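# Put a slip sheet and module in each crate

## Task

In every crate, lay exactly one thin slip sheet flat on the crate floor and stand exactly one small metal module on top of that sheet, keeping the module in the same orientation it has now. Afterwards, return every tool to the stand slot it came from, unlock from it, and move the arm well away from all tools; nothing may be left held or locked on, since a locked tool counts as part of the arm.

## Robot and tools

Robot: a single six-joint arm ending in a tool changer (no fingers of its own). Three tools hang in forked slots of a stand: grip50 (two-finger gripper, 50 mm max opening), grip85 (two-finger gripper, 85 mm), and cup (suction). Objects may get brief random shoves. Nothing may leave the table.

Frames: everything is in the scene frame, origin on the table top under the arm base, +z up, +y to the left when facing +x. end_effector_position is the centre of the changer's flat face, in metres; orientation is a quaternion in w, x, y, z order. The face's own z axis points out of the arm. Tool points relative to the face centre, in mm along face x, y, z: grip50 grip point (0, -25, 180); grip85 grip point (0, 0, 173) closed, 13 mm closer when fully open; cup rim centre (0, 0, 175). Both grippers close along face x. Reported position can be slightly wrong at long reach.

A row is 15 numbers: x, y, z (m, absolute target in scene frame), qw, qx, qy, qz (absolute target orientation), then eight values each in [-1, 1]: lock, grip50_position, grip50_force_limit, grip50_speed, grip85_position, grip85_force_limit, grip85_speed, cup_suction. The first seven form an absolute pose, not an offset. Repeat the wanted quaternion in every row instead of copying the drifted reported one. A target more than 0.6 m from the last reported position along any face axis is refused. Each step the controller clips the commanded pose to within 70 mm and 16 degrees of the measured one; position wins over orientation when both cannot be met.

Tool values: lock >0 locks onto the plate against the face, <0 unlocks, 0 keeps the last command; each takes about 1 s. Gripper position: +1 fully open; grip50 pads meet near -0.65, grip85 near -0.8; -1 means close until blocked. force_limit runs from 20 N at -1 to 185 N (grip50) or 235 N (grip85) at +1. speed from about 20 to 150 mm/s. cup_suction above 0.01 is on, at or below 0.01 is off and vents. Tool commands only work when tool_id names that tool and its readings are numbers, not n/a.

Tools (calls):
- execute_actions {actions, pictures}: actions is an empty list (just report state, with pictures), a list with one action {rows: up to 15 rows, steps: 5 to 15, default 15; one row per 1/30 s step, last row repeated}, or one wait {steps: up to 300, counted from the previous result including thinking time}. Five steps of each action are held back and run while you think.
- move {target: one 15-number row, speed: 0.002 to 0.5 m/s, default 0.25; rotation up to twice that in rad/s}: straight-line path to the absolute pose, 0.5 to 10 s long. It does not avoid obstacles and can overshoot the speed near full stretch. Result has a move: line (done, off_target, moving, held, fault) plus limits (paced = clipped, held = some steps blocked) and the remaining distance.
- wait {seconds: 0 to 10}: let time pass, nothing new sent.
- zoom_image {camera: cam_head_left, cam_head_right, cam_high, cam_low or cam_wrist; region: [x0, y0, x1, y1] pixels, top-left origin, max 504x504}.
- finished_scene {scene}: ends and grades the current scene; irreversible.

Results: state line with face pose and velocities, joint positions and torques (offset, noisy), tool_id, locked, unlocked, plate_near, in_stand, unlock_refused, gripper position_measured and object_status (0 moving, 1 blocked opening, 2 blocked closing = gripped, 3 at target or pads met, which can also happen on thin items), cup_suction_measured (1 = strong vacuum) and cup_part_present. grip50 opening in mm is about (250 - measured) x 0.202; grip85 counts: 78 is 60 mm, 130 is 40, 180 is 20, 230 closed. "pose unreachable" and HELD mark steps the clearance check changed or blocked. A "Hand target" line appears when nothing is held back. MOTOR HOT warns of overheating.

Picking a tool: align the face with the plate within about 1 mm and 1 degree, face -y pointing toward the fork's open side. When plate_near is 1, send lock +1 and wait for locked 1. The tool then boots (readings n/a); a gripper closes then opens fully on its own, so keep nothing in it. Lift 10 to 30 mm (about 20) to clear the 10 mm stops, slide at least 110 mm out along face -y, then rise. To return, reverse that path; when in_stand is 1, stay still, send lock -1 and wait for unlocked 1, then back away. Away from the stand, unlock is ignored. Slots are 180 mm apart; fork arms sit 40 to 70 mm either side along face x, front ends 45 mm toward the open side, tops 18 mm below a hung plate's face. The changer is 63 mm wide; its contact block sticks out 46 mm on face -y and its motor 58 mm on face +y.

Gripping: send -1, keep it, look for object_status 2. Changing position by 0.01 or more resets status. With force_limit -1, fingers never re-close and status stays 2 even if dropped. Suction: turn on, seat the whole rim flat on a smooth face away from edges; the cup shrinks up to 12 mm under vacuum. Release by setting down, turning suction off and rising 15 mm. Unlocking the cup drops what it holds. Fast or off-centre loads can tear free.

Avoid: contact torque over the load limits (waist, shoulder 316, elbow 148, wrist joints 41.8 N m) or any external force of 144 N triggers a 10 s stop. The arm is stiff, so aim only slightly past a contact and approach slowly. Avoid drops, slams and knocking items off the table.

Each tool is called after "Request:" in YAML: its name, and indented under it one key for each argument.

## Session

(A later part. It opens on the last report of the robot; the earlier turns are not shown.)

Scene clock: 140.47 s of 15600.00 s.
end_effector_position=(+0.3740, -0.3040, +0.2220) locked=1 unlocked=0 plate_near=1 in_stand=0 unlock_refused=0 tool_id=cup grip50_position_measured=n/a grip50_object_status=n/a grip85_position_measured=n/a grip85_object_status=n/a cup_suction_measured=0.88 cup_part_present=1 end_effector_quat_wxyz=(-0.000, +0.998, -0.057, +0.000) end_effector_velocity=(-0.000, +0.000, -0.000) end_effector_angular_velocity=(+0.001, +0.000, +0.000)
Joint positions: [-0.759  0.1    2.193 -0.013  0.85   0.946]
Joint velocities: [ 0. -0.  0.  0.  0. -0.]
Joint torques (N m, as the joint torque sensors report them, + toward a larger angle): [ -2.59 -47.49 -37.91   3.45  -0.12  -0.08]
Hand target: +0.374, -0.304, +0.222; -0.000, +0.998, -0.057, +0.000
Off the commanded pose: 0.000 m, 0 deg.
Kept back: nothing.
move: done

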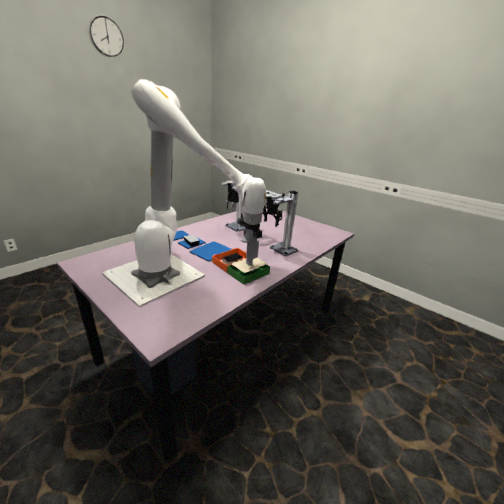

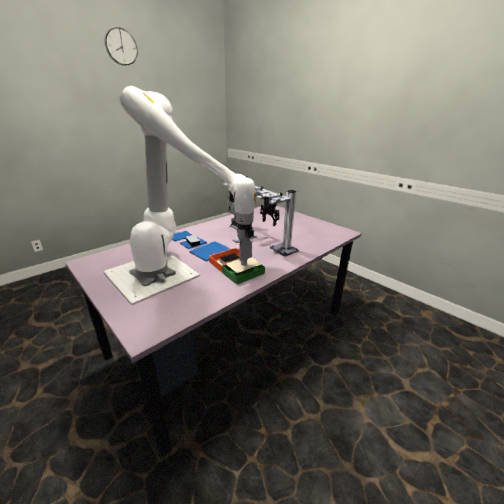

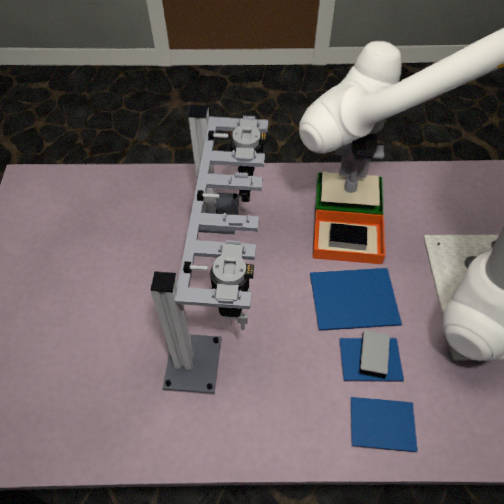

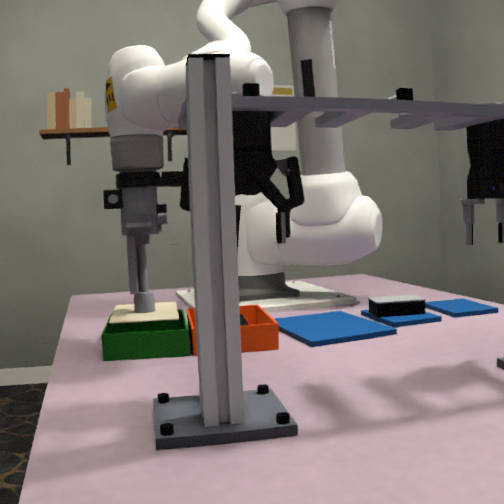

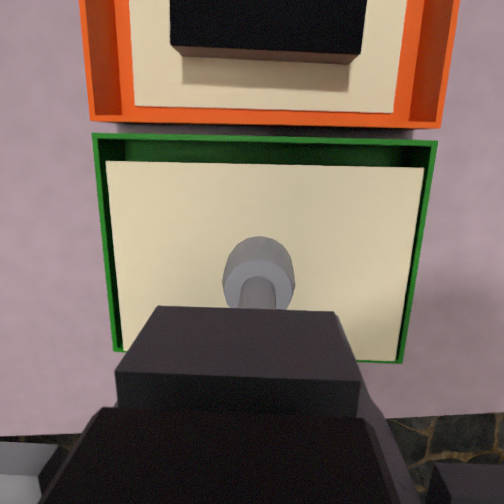

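Request:
move:
  target: [0.374,-0.304,0.174,0,0.9984,-0.0567,0,0,0,0,0,0,0,0,1]
  speed: 0.06

Request:
execute_actions:
  actions:
    - {"rows": [[0.374,-0.304,0.1735,0,0.9984,-0.0567,0,0,0,0,0,0,0,0,1],[0.374,-0.304,0.173,0,0.9984,-0.0567,0,0,0,0,0,0,0,0,1],[0.374,-0.304,0.1725,0,0.9984,-0.0567,0,0,0,0,0,0,0,0,1],[0.374,-0.304,0.172,0,0.9984,-0.0567,0,0,0,0,0,0,0,0,1],[0.374,-0.304,0.1715,0,0.9984,-0.0567,0,0,0,0,0,0,0,0,1],[0.374,-0.304,0.171,0,0.9984,-0.0567,0,0,0,0,0,0,0,0,1],[0.374,-0.304,0.171,0,0.9984,-0.0567,0,0,0,0,0,0,0,0,1],[0.374,-0.304,0.171,0,0.9984,-0.0567,0,0,0,0,0,0,0,0,1],[0.374,-0.304,0.171,0,0.9984,-0.0567,0,0,0,0,0,0,0,0,1],[0.374,-0.304,0.171,0,0.9984,-0.0567,0,0,0,0,0,0,0,0,0]], "steps": 15}

Request:
move:
  target: [0.374,-0.304,0.26,0,0.9984,-0.0567,0,0,0,0,0,0,0,0,0]
  speed: 0.12

Scene clock: 142.67 s of 15600.00 s.
end_effector_position=(+0.3740, -0.3039, +0.1740) locked=1 unlocked=0 plate_near=1 in_stand=0 unlock_refused=0 tool_id=cup grip50_position_measured=n/a grip50_object_status=n/a grip85_position_measured=n/a grip85_object_status=n/a cup_suction_measured=0.88 cup_part_present=1 end_effector_quat_wxyz=(-0.000, +0.998, -0.057, +0.000) end_effector_velocity=(+0.000, +0.000, -0.001) end_effector_angular_velocity=(+0.000, +0.000, -0.000)
Joint positions: [-0.76   0.167  2.232 -0.014  0.744  0.947]
Joint velocities: [ 0.     0.001  0.    -0.    -0.002  0.   ]
Joint torques (N m, as the joint torque sensors report them, + toward a larger angle): [ -2.53 -49.82 -33.75   3.17   0.    -0.05]
Hand target: +0.374, -0.304, +0.174; -0.000, +0.998, -0.057, +0.000
Off the commanded pose: 0.000 m, 0 deg.
Kept back: nothing.
move: done

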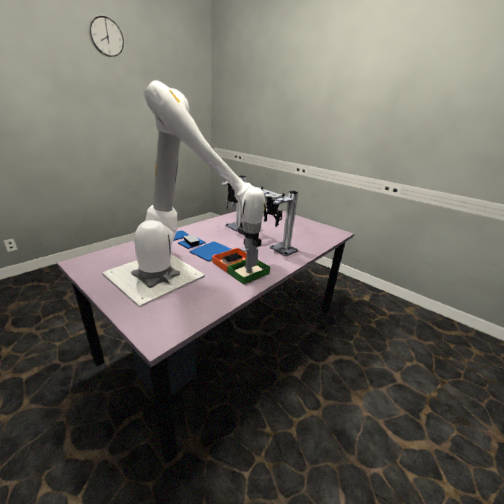

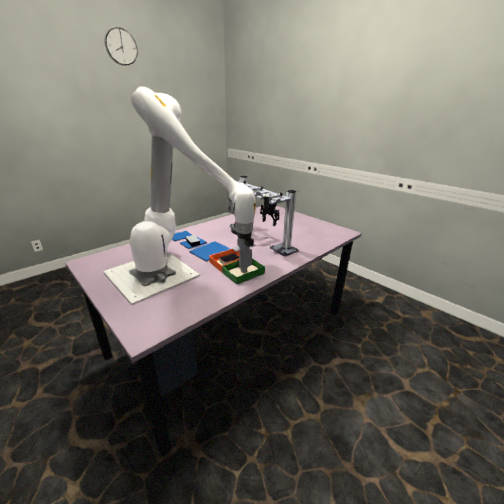

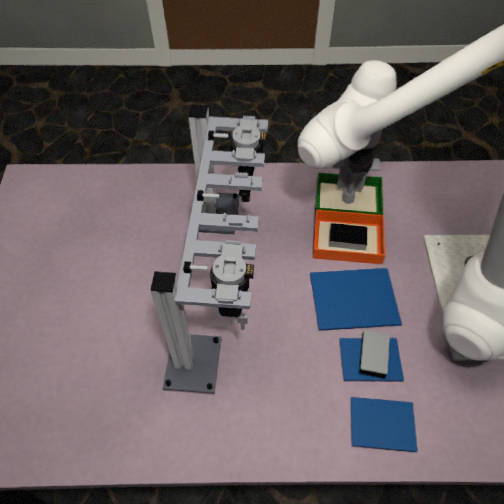

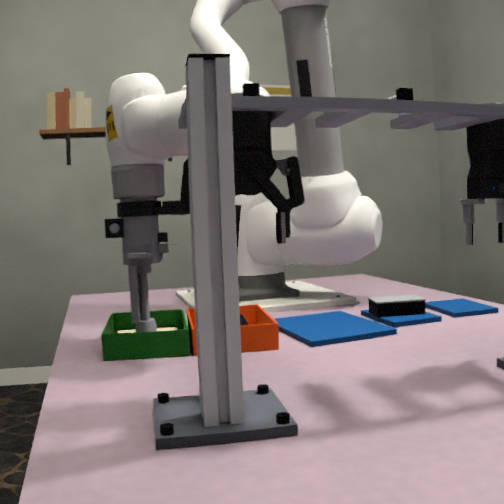

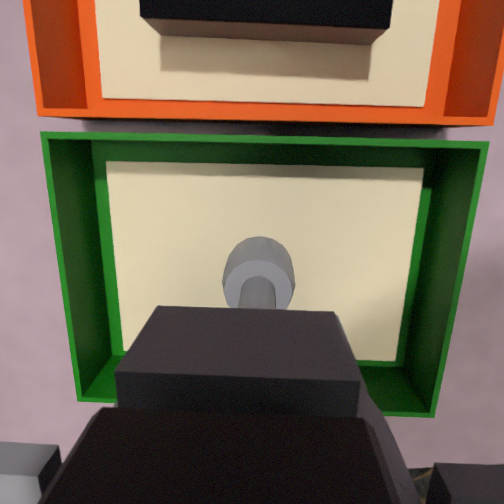

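Scene clock: 143.00 s of 15600.00 s.
end_effector_position=(+0.3740, -0.3040, +0.1711) locked=1 unlocked=0 plate_near=1 in_stand=0 unlock_refused=0 tool_id=cup grip50_position_measured=n/a grip50_object_status=n/a grip85_position_measured=n/a grip85_object_status=n/a cup_suction_measured=0.62 cup_part_present=1 end_effector_quat_wxyz=(-0.000, +0.998, -0.057, -0.000) end_effector_velocity=(+0.000, +0.000, -0.002) end_effector_angular_velocity=(-0.000, -0.000, +0.000)
Joint positions: [-0.76   0.171  2.234 -0.014  0.738  0.948]
Joint velocities: [ 0.     0.003  0.001 -0.    -0.005  0.   ]
Joint torques (N m, as the joint torque sensors report them, + toward a larger angle): [ -2.59 -51.88 -34.24   3.18  -0.11   0.04]
Steps of this call (steps 1 to 10: the first 10 steps of this action). Readings (end_effector_position | what the end effector reports):
1: (+0.3740, -0.3040, +0.1740) | locked=1 unlocked=0 plate_near=1 in_stand=0 unlock_refused=0 tool_id=cup grip50_position_measured=n/a grip50_object_status=n/a grip85_position_measured=n/a grip85_object_status=n/a cup_suction_measured=0.88 cup_part_present=1
2: (+0.3740, -0.3040, +0.1738) | locked=1 unlocked=0 plate_near=1 in_stand=0 unlock_refused=0 tool_id=cup grip50_position_measured=n/a grip50_object_status=n/a grip85_position_measured=n/a grip85_object_status=n/a cup_suction_measured=0.88 cup_part_present=1
4: (+0.3740, -0.3040, +0.1731) | locked=1 unlocked=0 plate_near=1 in_stand=0 unlock_refused=0 tool_id=cup grip50_position_measured=n/a grip50_object_status=n/a grip85_position_measured=n/a grip85_object_status=n/a cup_suction_measured=0.88 cup_part_present=1
8: (+0.3740, -0.3040, +0.1714) | locked=1 unlocked=0 plate_near=1 in_stand=0 unlock_refused=0 tool_id=cup grip50_position_measured=n/a grip50_object_status=n/a grip85_position_measured=n/a grip85_object_status=n/a cup_suction_measured=0.88 cup_part_present=1
10: the state above

Scene clock: 144.33 s of 15600.00 s.
end_effector_position=(+0.3740, -0.3041, +0.2600) locked=1 unlocked=0 plate_near=1 in_stand=0 unlock_refused=0 tool_id=cup grip50_position_measured=n/a grip50_object_status=n/a grip85_position_measured=n/a grip85_object_status=n/a cup_suction_measured=0.00 cup_part_present=0 end_effector_quat_wxyz=(+0.000, +0.998, -0.057, -0.000) end_effector_velocity=(+0.000, -0.000, +0.001) end_effector_angular_velocity=(-0.000, -0.000, -0.001)
Joint positions: [-0.758  0.053  2.157 -0.012  0.933  0.946]
Joint velocities: [-0.    -0.    -0.001  0.     0.001  0.   ]
Joint torques (N m, as the joint torque sensors report them, + toward a larger angle): [ -2.65 -44.58 -39.95   3.71  -0.03   0.01]
Hand target: +0.374, -0.304, +0.260; +0.000, +0.998, -0.057, -0.000
Off your previous action's commanded pose: 0.000 m, 0 deg at its last step (step 5 of this call).
Off the commanded pose: 0.000 m, 0 deg.
Kept back: nothing.
move: done

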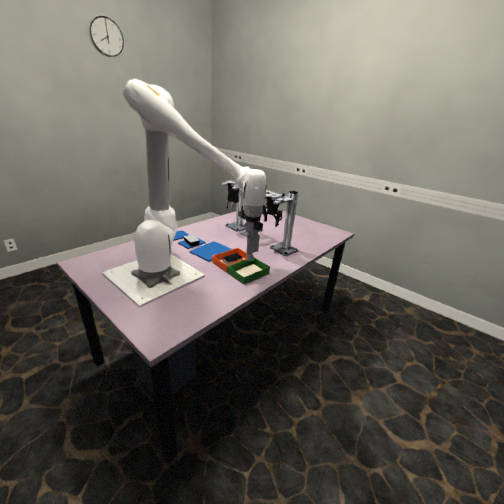

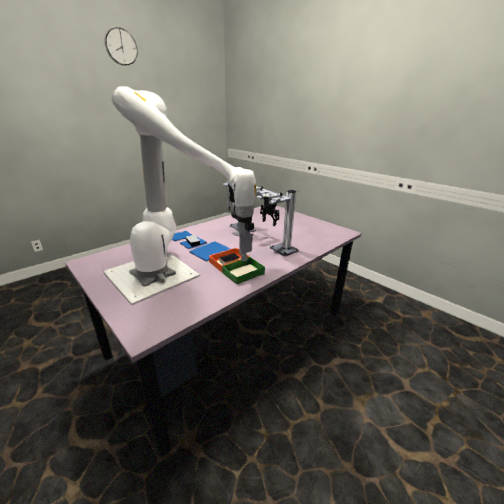

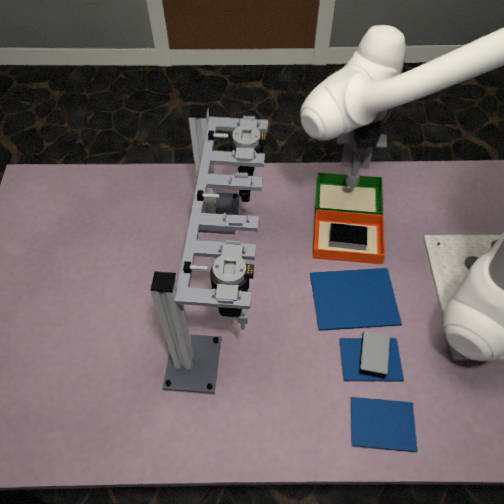

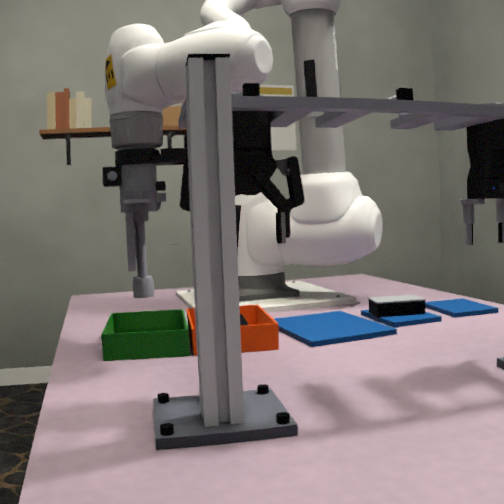

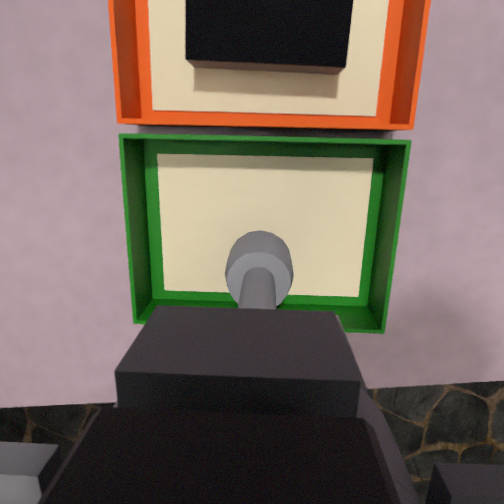

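Request:
move:
  target: [0.369,0.186,0.26,0,0.9948,-0.1019,0,0,0,0,0,0,0,0,0]
  speed: 0.35

Scene clock: 147.07 s of 15600.00 s.
end_effector_position=(+0.3700, +0.1866, +0.2601) locked=1 unlocked=0 plate_near=1 in_stand=0 unlock_refused=0 tool_id=cup grip50_position_measured=n/a grip50_object_status=n/a grip85_position_measured=n/a grip85_object_status=n/a cup_suction_measured=0.00 cup_part_present=0 end_effector_quat_wxyz=(-0.000, +0.995, -0.102, +0.001) end_effector_velocity=(-0.000, +0.001, -0.001) end_effector_angular_velocity=(-0.002, +0.002, +0.001)
Joint positions: [ 0.375 -0.048  2.265 -0.004  0.932  2.165]
Joint velocities: [ 0.002  0.002 -0.    -0.001  0.001  0.002]
Joint torques (N m, as the joint torque sensors report them, + toward a larger angle): [ -0.66 -33.47 -39.76   3.7    0.03   0.07]
Hand target: +0.370, +0.187, +0.260; -0.000, +0.995, -0.102, +0.001
Off the commanded pose: 0.001 m, 0 deg.
Kept back: nothing.
move: done

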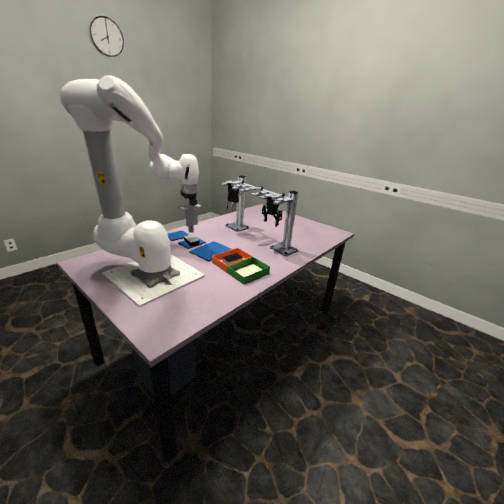

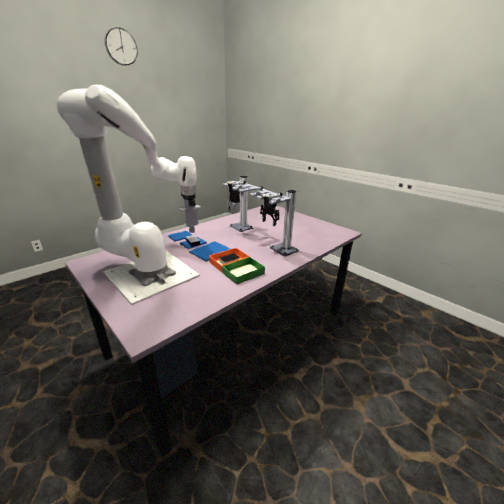

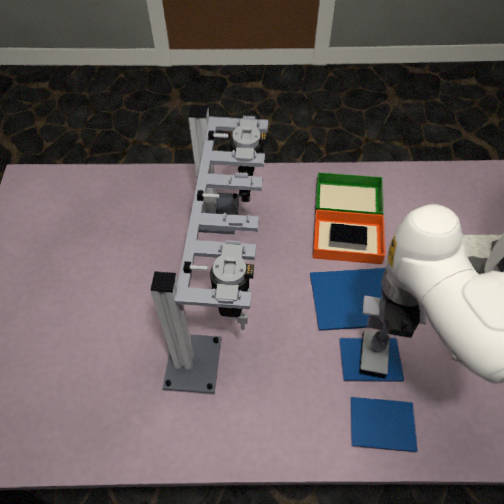

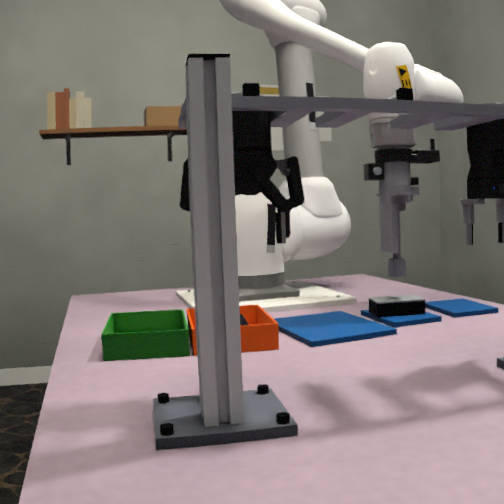

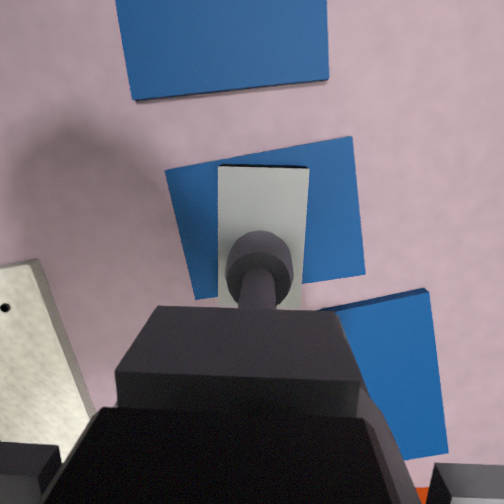

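Request:
move:
  target: [0.369,0.186,0.219,0,0.9948,-0.1019,0,0,0,0,0,0,0,0,1]
  speed: 0.12

Request:
execute_actions:
  actions:
    - {"rows": [[0.369,0.186,0.2183,0,0.9948,-0.1019,0,0,0,0,0,0,0,0,1],[0.369,0.186,0.2176,0,0.9948,-0.1019,0,0,0,0,0,0,0,0,1],[0.369,0.186,0.217,0,0.9948,-0.1019,0,0,0,0,0,0,0,0,1],[0.369,0.186,0.2165,0,0.9948,-0.1019,0,0,0,0,0,0,0,0,1],[0.369,0.186,0.216,0,0.9948,-0.1019,0,0,0,0,0,0,0,0,1],[0.369,0.186,0.2155,0,0.9948,-0.1019,0,0,0,0,0,0,0,0,1],[0.369,0.186,0.215,0,0.9948,-0.1019,0,0,0,0,0,0,0,0,1],[0.369,0.186,0.2145,0,0.9948,-0.1019,0,0,0,0,0,0,0,0,1],[0.369,0.186,0.214,0,0.9948,-0.1019,0,0,0,0,0,0,0,0,1],[0.369,0.186,0.2135,0,0.9948,-0.1019,0,0,0,0,0,0,0,0,1]], "steps": 15}

Request:
execute_actions:
  actions:
    - {"rows": [[0.369,0.186,0.2135,0,0.9948,-0.1019,0,0,0,0,0,0,0,0,1]], "steps": 10}

Scene clock: 148.47 s of 15600.00 s.
end_effector_position=(+0.3690, +0.1860, +0.2190) locked=1 unlocked=0 plate_near=1 in_stand=0 unlock_refused=0 tool_id=cup grip50_position_measured=n/a grip50_object_status=n/a grip85_position_measured=n/a grip85_object_status=n/a cup_suction_measured=0.00 cup_part_present=0 end_effector_quat_wxyz=(-0.000, +0.995, -0.102, +0.000) end_effector_velocity=(-0.000, +0.000, -0.000) end_effector_angular_velocity=(+0.000, -0.001, +0.001)
Joint positions: [ 0.374  0.006  2.308 -0.004  0.836  2.164]
Joint velocities: [ 0.     0.     0.001  0.    -0.002 -0.   ]
Joint torques (N m, as the joint torque sensors report them, + toward a larger angle): [ -3.65 -35.83 -36.72   3.62   0.15  -0.05]
Hand target: +0.369, +0.186, +0.219; -0.000, +0.995, -0.102, -0.000
Off the commanded pose: 0.000 m, 0 deg.
Kept back: nothing.
move: done

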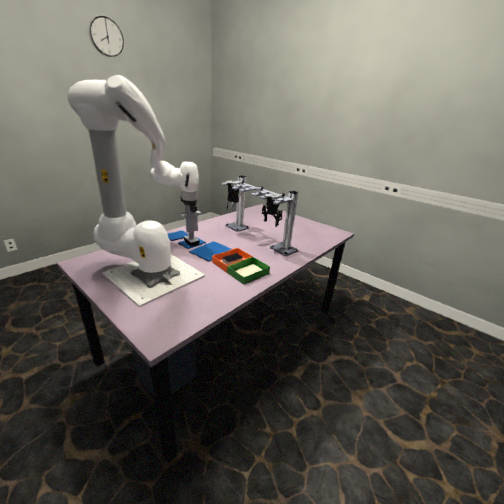

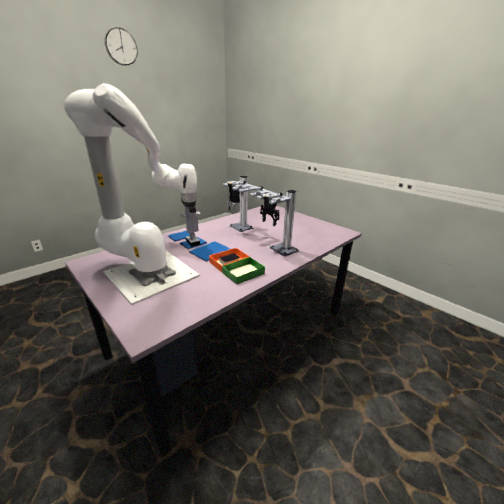

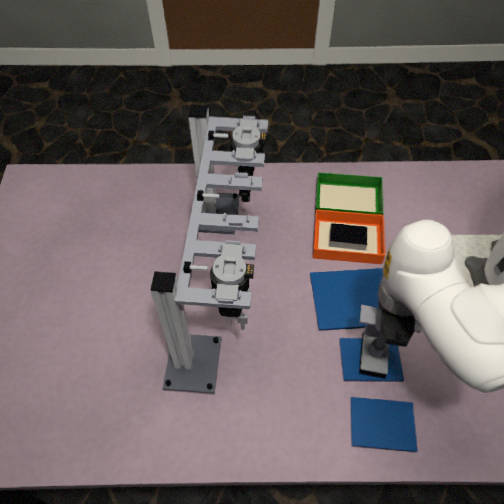

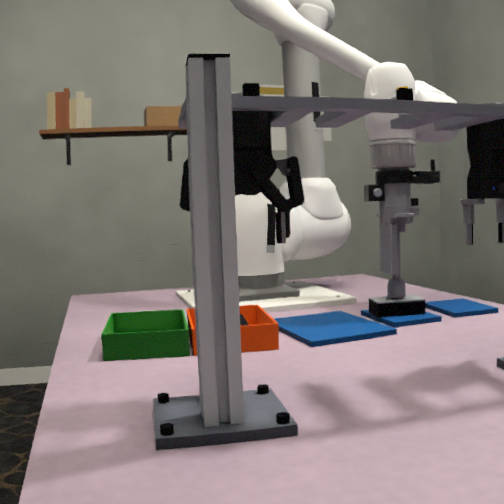

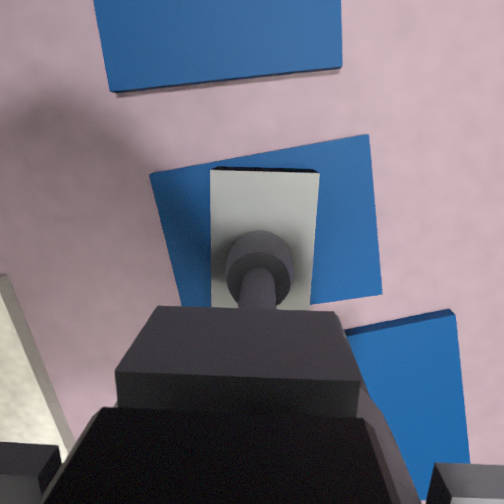

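Scene clock: 148.80 s of 15600.00 s.
end_effector_position=(+0.3690, +0.1860, +0.2147) locked=1 unlocked=0 plate_near=1 in_stand=0 unlock_refused=0 tool_id=cup grip50_position_measured=n/a grip50_object_status=n/a grip85_position_measured=n/a grip85_object_status=n/a cup_suction_measured=0.33 cup_part_present=0 end_effector_quat_wxyz=(-0.000, +0.995, -0.102, -0.000) end_effector_velocity=(-0.000, +0.000, -0.015) end_effector_angular_velocity=(+0.000, -0.000, -0.000)
Joint positions: [ 0.374  0.013  2.312 -0.004  0.826  2.164]
Joint velocities: [-0.     0.022  0.014  0.    -0.037  0.   ]
Joint torques (N m, as the joint torque sensors report them, + toward a larger angle): [ -3.19 -38.41 -37.16   3.59   0.02   0.09]
Steps of this call (steps 1 to 10: the first 10 steps of this action). Readings (end_effector_position | what the end effector reports):
1: (+0.3690, +0.1860, +0.2190) | locked=1 unlocked=0 plate_near=1 in_stand=0 unlock_refused=0 tool_id=cup grip50_position_measured=n/a grip50_object_status=n/a grip85_position_measured=n/a grip85_object_status=n/a cup_suction_measured=0.00 cup_part_present=0
2: (+0.3690, +0.1860, +0.2187) | locked=1 unlocked=0 plate_near=1 in_stand=0 unlock_refused=0 tool_id=cup grip50_position_measured=n/a grip50_object_status=n/a grip85_position_measured=n/a grip85_object_status=n/a cup_suction_measured=0.00 cup_part_present=0
4: (+0.3690, +0.1860, +0.2178) | locked=1 unlocked=0 plate_near=1 in_stand=0 unlock_refused=0 tool_id=cup grip50_position_measured=n/a grip50_object_status=n/a grip85_position_measured=n/a grip85_object_status=n/a cup_suction_measured=0.00 cup_part_present=0
8: (+0.3690, +0.1860, +0.2157) | locked=1 unlocked=0 plate_near=1 in_stand=0 unlock_refused=0 tool_id=cup grip50_position_measured=n/a grip50_object_status=n/a grip85_position_measured=n/a grip85_object_status=n/a cup_suction_measured=0.14 cup_part_present=0
10: the state above

Scene clock: 149.13 s of 15600.00 s.
end_effector_position=(+0.3690, +0.1860, +0.2135) locked=1 unlocked=0 plate_near=1 in_stand=0 unlock_refused=0 tool_id=cup grip50_position_measured=n/a grip50_object_status=n/a grip85_position_measured=n/a grip85_object_status=n/a cup_suction_measured=0.95 cup_part_present=1 end_effector_quat_wxyz=(-0.000, +0.995, -0.102, -0.000) end_effector_velocity=(-0.000, +0.000, +0.000) end_effector_angular_velocity=(+0.001, -0.001, +0.000)
Joint positions: [ 0.374  0.015  2.313 -0.004  0.823  2.164]
Joint velocities: [ 0.    -0.001  0.     0.    -0.001 -0.   ]
Joint torques (N m, as the joint torque sensors report them, + toward a larger angle): [ -3.45 -36.68 -37.06   3.4   -0.09  -0.04]
Off your previous action's commanded pose: 0.000 m, 0 deg at its last step (step 5 of this call).
Steps of this call (steps 1 to 5: the last 5 steps of your previous action; steps 6 to 10: the first 5 steps of this action). Readings (end_effector_position | what the end effector reports):
6: (+0.3690, +0.1860, +0.2135) | locked=1 unlocked=0 plate_near=1 in_stand=0 unlock_refused=0 tool_id=cup grip50_position_measured=n/a grip50_object_status=n/a grip85_position_measured=n/a grip85_object_status=n/a cup_suction_measured=0.89 cup_part_present=1
7: (+0.3690, +0.1860, +0.2135) | locked=1 unlocked=0 plate_near=1 in_stand=0 unlock_refused=0 tool_id=cup grip50_position_measured=n/a grip50_object_status=n/a grip85_position_measured=n/a grip85_object_status=n/a cup_suction_measured=0.91 cup_part_present=1
9: (+0.3690, +0.1860, +0.2135) | locked=1 unlocked=0 plate_near=1 in_stand=0 unlock_refused=0 tool_id=cup grip50_position_measured=n/a grip50_object_status=n/a grip85_position_measured=n/a grip85_object_status=n/a cup_suction_measured=0.95 cup_part_present=1
10: the state above

Request:
move:
  target: [0.369,0.186,0.275,0,0.9948,-0.1019,0,0,0,0,0,0,0,0,1]
  speed: 0.12

Request:
move:
  target: [0.374,-0.304,0.275,0,0.7461,0.6659,0,0,0,0,0,0,0,0,1]
  speed: 0.3

Scene clock: 150.47 s of 15600.00 s.
end_effector_position=(+0.3691, +0.1860, +0.2750) locked=1 unlocked=0 plate_near=1 in_stand=0 unlock_refused=0 tool_id=cup grip50_position_measured=n/a grip50_object_status=n/a grip85_position_measured=n/a grip85_object_status=n/a cup_suction_measured=0.99 cup_part_present=1 end_effector_quat_wxyz=(+0.000, +0.995, -0.102, +0.000) end_effector_velocity=(+0.000, +0.000, +0.001) end_effector_angular_velocity=(+0.000, +0.000, +0.000)
Joint positions: [ 0.374 -0.067  2.25  -0.004  0.968  2.164]
Joint velocities: [ 0.    -0.    -0.001  0.     0.001 -0.   ]
Joint torques (N m, as the joint torque sensors report them, + toward a larger angle): [ -3.38 -31.73 -41.48   3.87   0.08  -0.07]
Hand target: +0.369, +0.186, +0.275; +0.000, +0.995, -0.102, +0.000
Off your previous action's commanded pose: 0.000 m, 0 deg at its last step (step 5 of this call).
Off the commanded pose: 0.000 m, 0 deg.
Kept back: nothing.
move: done

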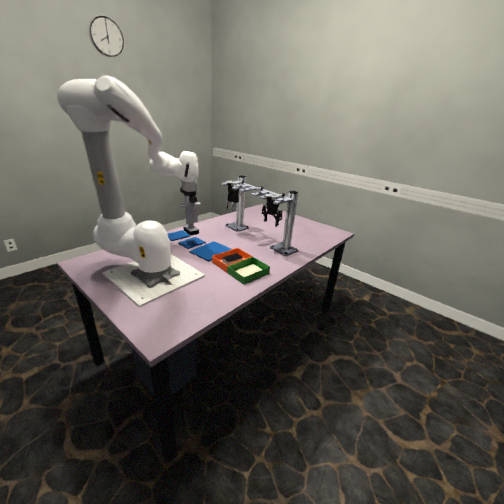

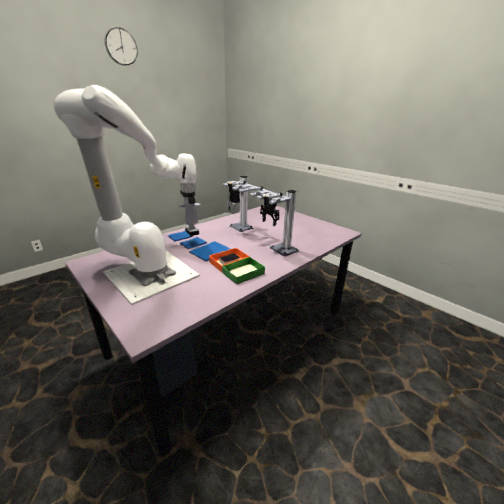

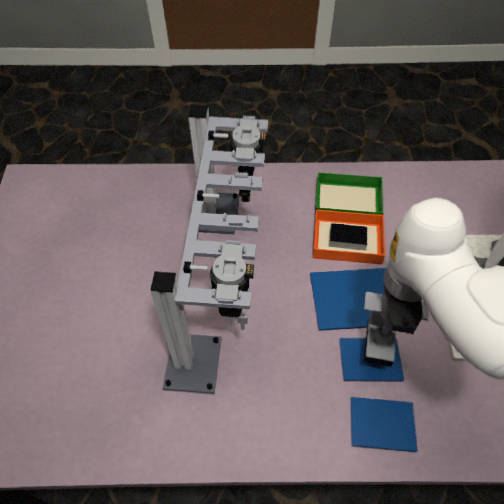

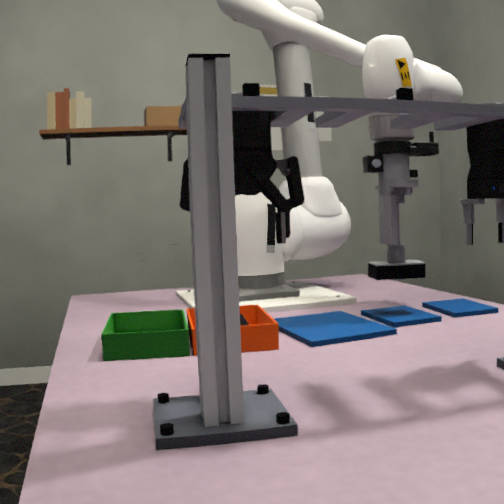

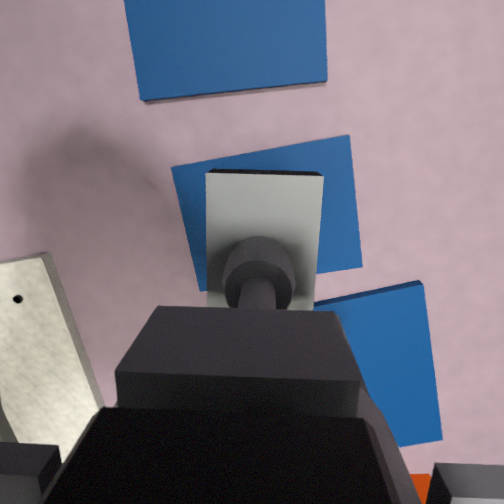

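Scene clock: 153.67 s of 15600.00 s.
end_effector_position=(+0.3730, -0.3046, +0.2749) locked=1 unlocked=0 plate_near=1 in_stand=0 unlock_refused=0 tool_id=cup grip50_position_measured=n/a grip50_object_status=n/a grip85_position_measured=n/a grip85_object_status=n/a cup_suction_measured=0.99 cup_part_present=1 end_effector_quat_wxyz=(-0.000, +0.746, +0.666, -0.001) end_effector_velocity=(+0.000, -0.001, -0.000) end_effector_angular_velocity=(+0.002, -0.000, +0.003)
Joint positions: [-0.76   0.036  2.142 -0.013  0.965 -0.626]
Joint velocities: [-0.002  0.002 -0.001  0.002  0.001 -0.005]
Joint torques (N m, as the joint torque sensors report them, + toward a larger angle): [ -2.12 -44.54 -40.25   3.98   0.04   0.13]
Hand target: +0.373, -0.305, +0.275; -0.000, +0.746, +0.666, -0.001
Off the commanded pose: 0.001 m, 0 deg.
Kept back: nothing.
move: done

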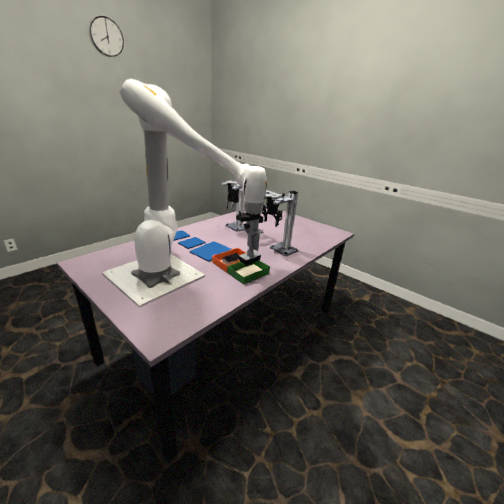

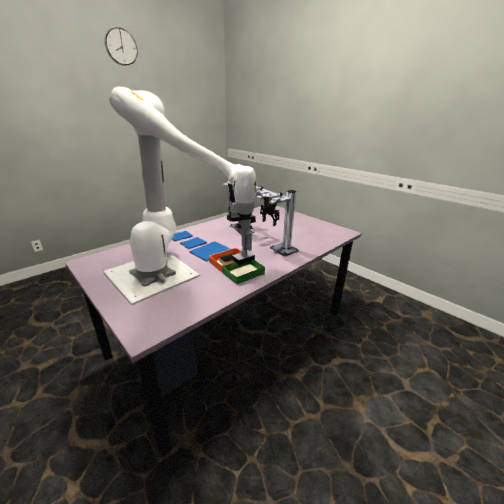

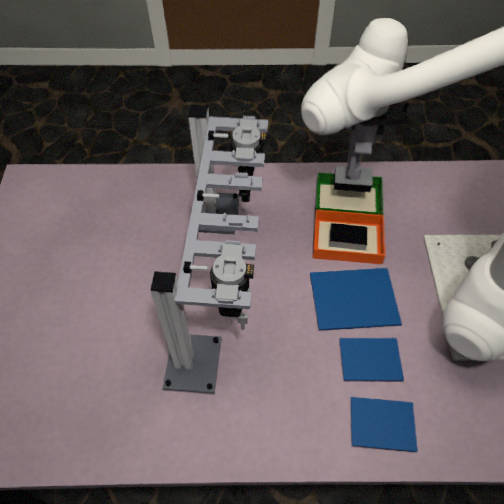

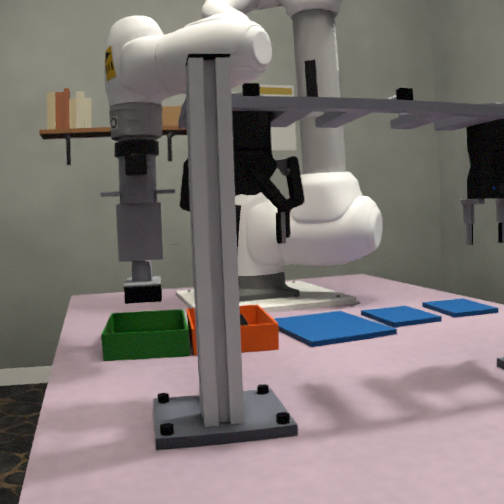

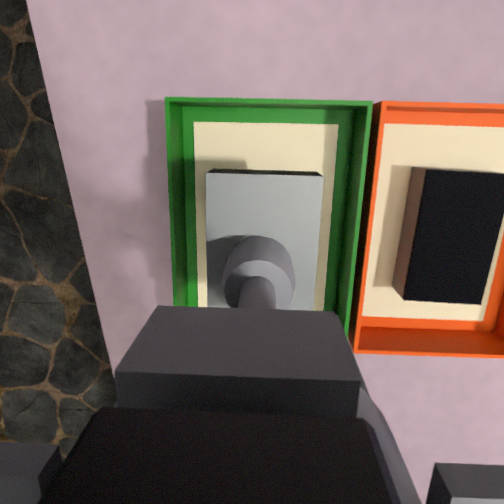

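Request:
move:
  target: [0.374,-0.304,0.204,0,0.7461,0.6659,0,0,0,0,0,0,0,0,1]
  speed: 0.08

Request:
execute_actions:
  actions:
    - {"rows": [[0.374,-0.304,0.2036,0,0.7461,0.6659,0,0,0,0,0,0,0,0,1],[0.374,-0.304,0.2032,0,0.7461,0.6659,0,0,0,0,0,0,0,0,1],[0.374,-0.304,0.2028,0,0.7461,0.6659,0,0,0,0,0,0,0,0,1],[0.374,-0.304,0.2024,0,0.7461,0.6659,0,0,0,0,0,0,0,0,1],[0.374,-0.304,0.202,0,0.7461,0.6659,0,0,0,0,0,0,0,0,1],[0.374,-0.304,0.2016,0,0.7461,0.6659,0,0,0,0,0,0,0,0,1],[0.374,-0.304,0.2012,0,0.7461,0.6659,0,0,0,0,0,0,0,0,1],[0.374,-0.304,0.2008,0,0.7461,0.6659,0,0,0,0,0,0,0,0,1],[0.374,-0.304,0.2004,0,0.7461,0.6659,0,0,0,0,0,0,0,0,1],[0.374,-0.304,0.200,0,0.7461,0.6659,0,0,0,0,0,0,0,0,1]], "steps": 15}

Request:
execute_actions:
  actions:
    - {"rows": [[0.374,-0.304,0.200,0,0.7461,0.6659,0,0,0,0,0,0,0,0,0]], "steps": 10}

Request:
move:
  target: [0.374,-0.304,0.30,0,0.7461,0.6659,0,0,0,0,0,0,0,0,0]
  speed: 0.12

Scene clock: 155.40 s of 15600.00 s.
end_effector_position=(+0.3740, -0.3039, +0.2040) locked=1 unlocked=0 plate_near=1 in_stand=0 unlock_refused=0 tool_id=cup grip50_position_measured=n/a grip50_object_status=n/a grip85_position_measured=n/a grip85_object_status=n/a cup_suction_measured=0.99 cup_part_present=1 end_effector_quat_wxyz=(+0.000, +0.746, +0.666, +0.000) end_effector_velocity=(-0.000, +0.000, -0.001) end_effector_angular_velocity=(+0.001, +0.000, -0.000)
Joint positions: [-0.759  0.124  2.208 -0.013  0.811 -0.624]
Joint velocities: [ 0.     0.001  0.     0.    -0.     0.   ]
Joint torques (N m, as the joint torque sensors report them, + toward a larger angle): [ -2.53 -49.97 -36.57   3.4   -0.01  -0.01]
Hand target: +0.374, -0.304, +0.204; -0.000, +0.746, +0.666, +0.000
Off the commanded pose: 0.000 m, 0 deg.
Kept back: nothing.
move: done

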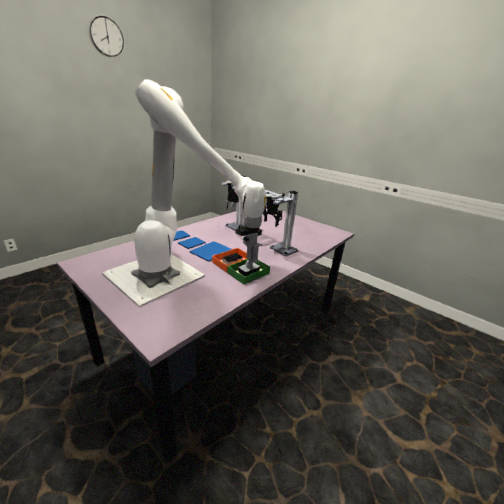

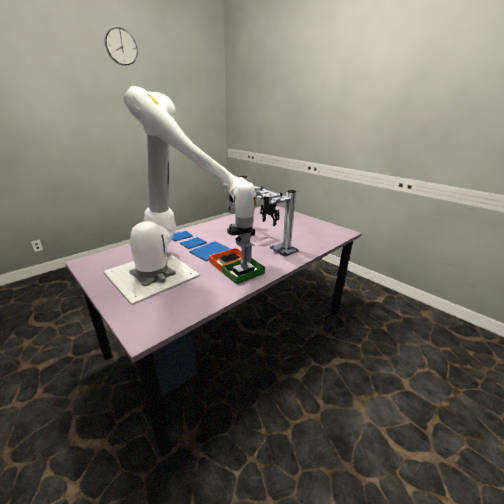

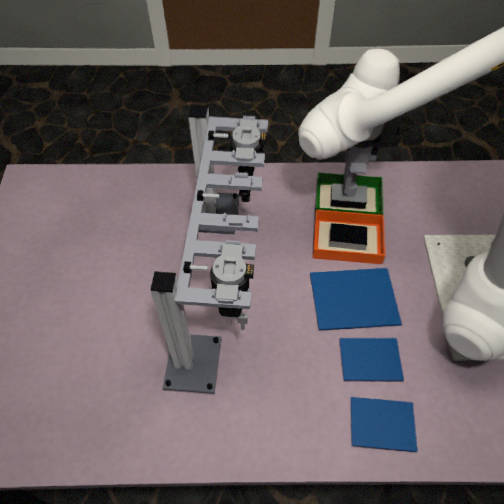

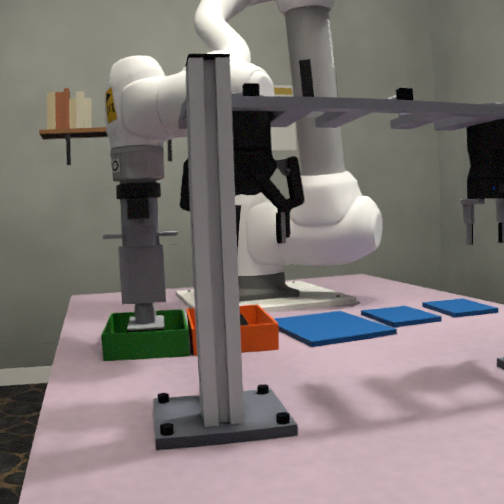

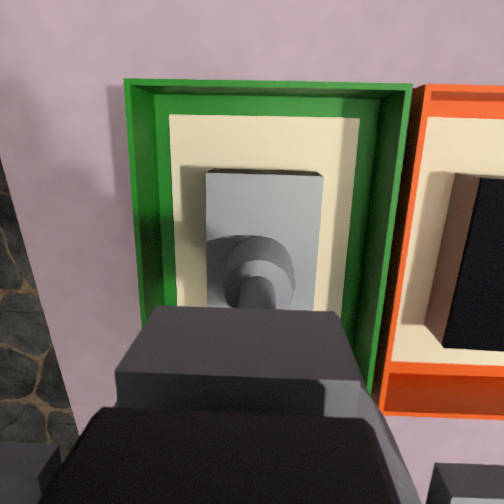

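Scene clock: 155.73 s of 15600.00 s.
end_effector_position=(+0.3740, -0.3040, +0.2009) locked=1 unlocked=0 plate_near=1 in_stand=0 unlock_refused=0 tool_id=cup grip50_position_measured=n/a grip50_object_status=n/a grip85_position_measured=n/a grip85_object_status=n/a cup_suction_measured=0.99 cup_part_present=1 end_effector_quat_wxyz=(-0.000, +0.746, +0.666, +0.000) end_effector_velocity=(+0.000, +0.000, -0.012) end_effector_angular_velocity=(-0.001, -0.000, +0.001)
Joint positions: [-0.759  0.128  2.211 -0.013  0.804 -0.624]
Joint velocities: [-0.     0.016  0.01  -0.001 -0.027 -0.001]
Joint torques (N m, as the joint torque sensors report them, + toward a larger angle): [ -2.62 -52.07 -37.03   3.53  -0.29  -0.15]
Steps of this call (steps 1 to 10: the first 10 steps of this action). Readings (end_effector_position | what the end effector reports):
1: (+0.3740, -0.3039, +0.2040) | locked=1 unlocked=0 plate_near=1 in_stand=0 unlock_refused=0 tool_id=cup grip50_position_measured=n/a grip50_object_status=n/a grip85_position_measured=n/a grip85_object_status=n/a cup_suction_measured=0.99 cup_part_present=1
2: (+0.3740, -0.3039, +0.2039) | locked=1 unlocked=0 plate_near=1 in_stand=0 unlock_refused=0 tool_id=cup grip50_position_measured=n/a grip50_object_status=n/a grip85_position_measured=n/a grip85_object_status=n/a cup_suction_measured=0.99 cup_part_present=1
4: (+0.3740, -0.3040, +0.2033) | locked=1 unlocked=0 plate_near=1 in_stand=0 unlock_refused=0 tool_id=cup grip50_position_measured=n/a grip50_object_status=n/a grip85_position_measured=n/a grip85_object_status=n/a cup_suction_measured=0.99 cup_part_present=1
8: (+0.3740, -0.3040, +0.2017) | locked=1 unlocked=0 plate_near=1 in_stand=0 unlock_refused=0 tool_id=cup grip50_position_measured=n/a grip50_object_status=n/a grip85_position_measured=n/a grip85_object_status=n/a cup_suction_measured=0.99 cup_part_present=1
10: the state above

Scene clock: 156.07 s of 15600.00 s.
end_effector_position=(+0.3740, -0.3040, +0.2000) locked=1 unlocked=0 plate_near=1 in_stand=0 unlock_refused=0 tool_id=cup grip50_position_measured=n/a grip50_object_status=n/a grip85_position_measured=n/a grip85_object_status=n/a cup_suction_measured=0.00 cup_part_present=0 end_effector_quat_wxyz=(+0.000, +0.746, +0.666, +0.000) end_effector_velocity=(+0.000, -0.000, -0.000) end_effector_angular_velocity=(+0.000, +0.000, +0.000)
Joint positions: [-0.759  0.129  2.211 -0.013  0.802 -0.624]
Joint velocities: [ 0.     0.001 -0.     0.    -0.001 -0.   ]
Joint torques (N m, as the joint torque sensors report them, + toward a larger angle): [ -4.05 -45.72 -31.87   3.09  -0.54  -0.01]
Off your previous action's commanded pose: 0.000 m, 0 deg at its last step (step 5 of this call).
Steps of this call (steps 1 to 5: the last 5 steps of your previous action; steps 6 to 10: the first 5 steps of this action). Readings (end_effector_position | what the end effector reports):
6: (+0.3740, -0.3040, +0.2000) | locked=1 unlocked=0 plate_near=1 in_stand=0 unlock_refused=0 tool_id=cup grip50_position_measured=n/a grip50_object_status=n/a grip85_position_measured=n/a grip85_object_status=n/a cup_suction_measured=0.74 cup_part_present=1
7: (+0.3740, -0.3040, +0.2000) | locked=1 unlocked=0 plate_near=1 in_stand=0 unlock_refused=0 tool_id=cup grip50_position_measured=n/a grip50_object_status=n/a grip85_position_measured=n/a grip85_object_status=n/a cup_suction_measured=0.09 cup_part_present=0
9: (+0.3740, -0.3040, +0.2000) | locked=1 unlocked=0 plate_near=1 in_stand=0 unlock_refused=0 tool_id=cup grip50_position_measured=n/a grip50_object_status=n/a grip85_position_measured=n/a grip85_object_status=n/a cup_suction_measured=0.00 cup_part_present=0
10: the state above

Scene clock: 157.50 s of 15600.00 s.
end_effector_position=(+0.3741, -0.3041, +0.3000) locked=1 unlocked=0 plate_near=1 in_stand=0 unlock_refused=0 tool_id=cup grip50_position_measured=n/a grip50_object_status=n/a grip85_position_measured=n/a grip85_object_status=n/a cup_suction_measured=0.00 cup_part_present=0 end_effector_quat_wxyz=(-0.000, +0.746, +0.666, -0.000) end_effector_velocity=(-0.000, +0.000, +0.001) end_effector_angular_velocity=(-0.000, -0.001, +0.000)
Joint positions: [-0.757  0.01   2.115 -0.012  1.017 -0.625]
Joint velocities: [-0.    -0.002 -0.001  0.     0.002 -0.   ]
Joint torques (N m, as the joint torque sensors report them, + toward a larger angle): [ -2.51 -42.65 -42.39   3.98  -0.2   -0.07]
Hand target: +0.374, -0.304, +0.300; +0.000, +0.746, +0.666, -0.000
Off your previous action's commanded pose: 0.000 m, 0 deg at its last step (step 5 of this call).
Off the commanded pose: 0.000 m, 0 deg.
Kept back: nothing.
move: done

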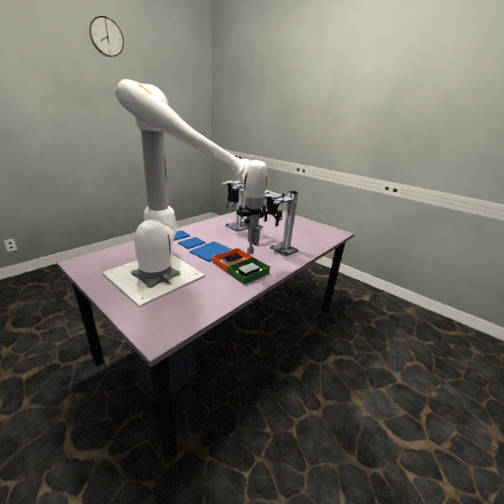

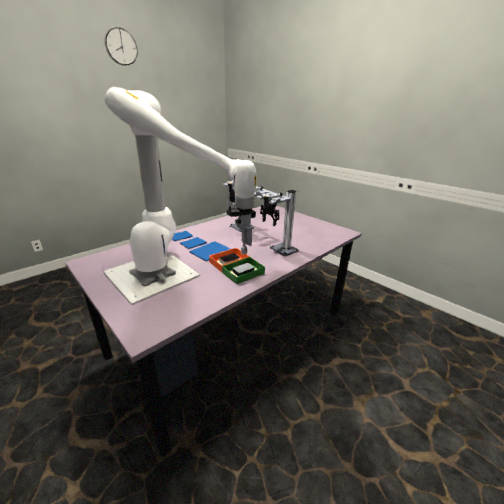

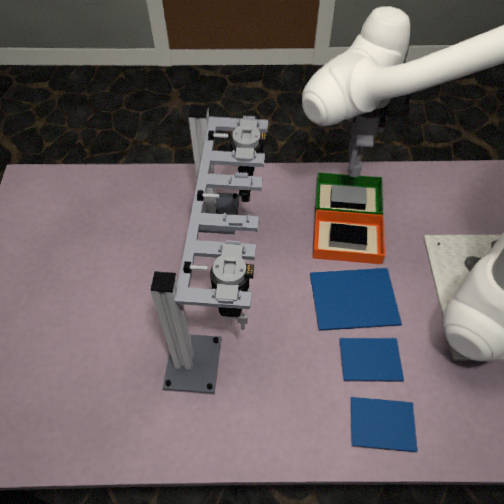

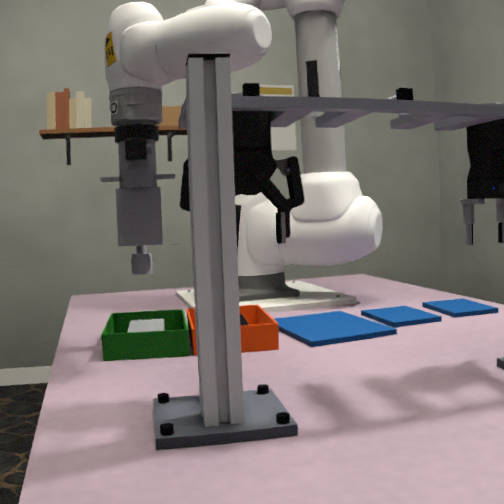

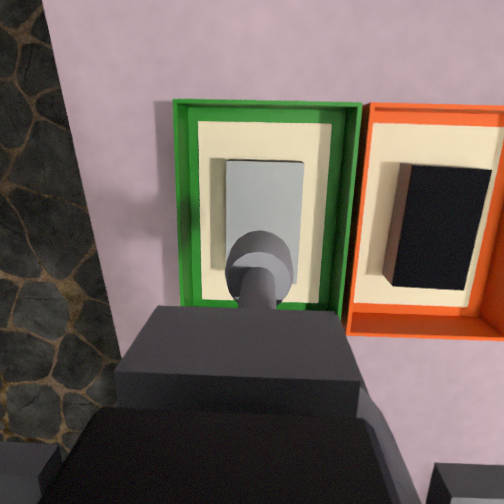

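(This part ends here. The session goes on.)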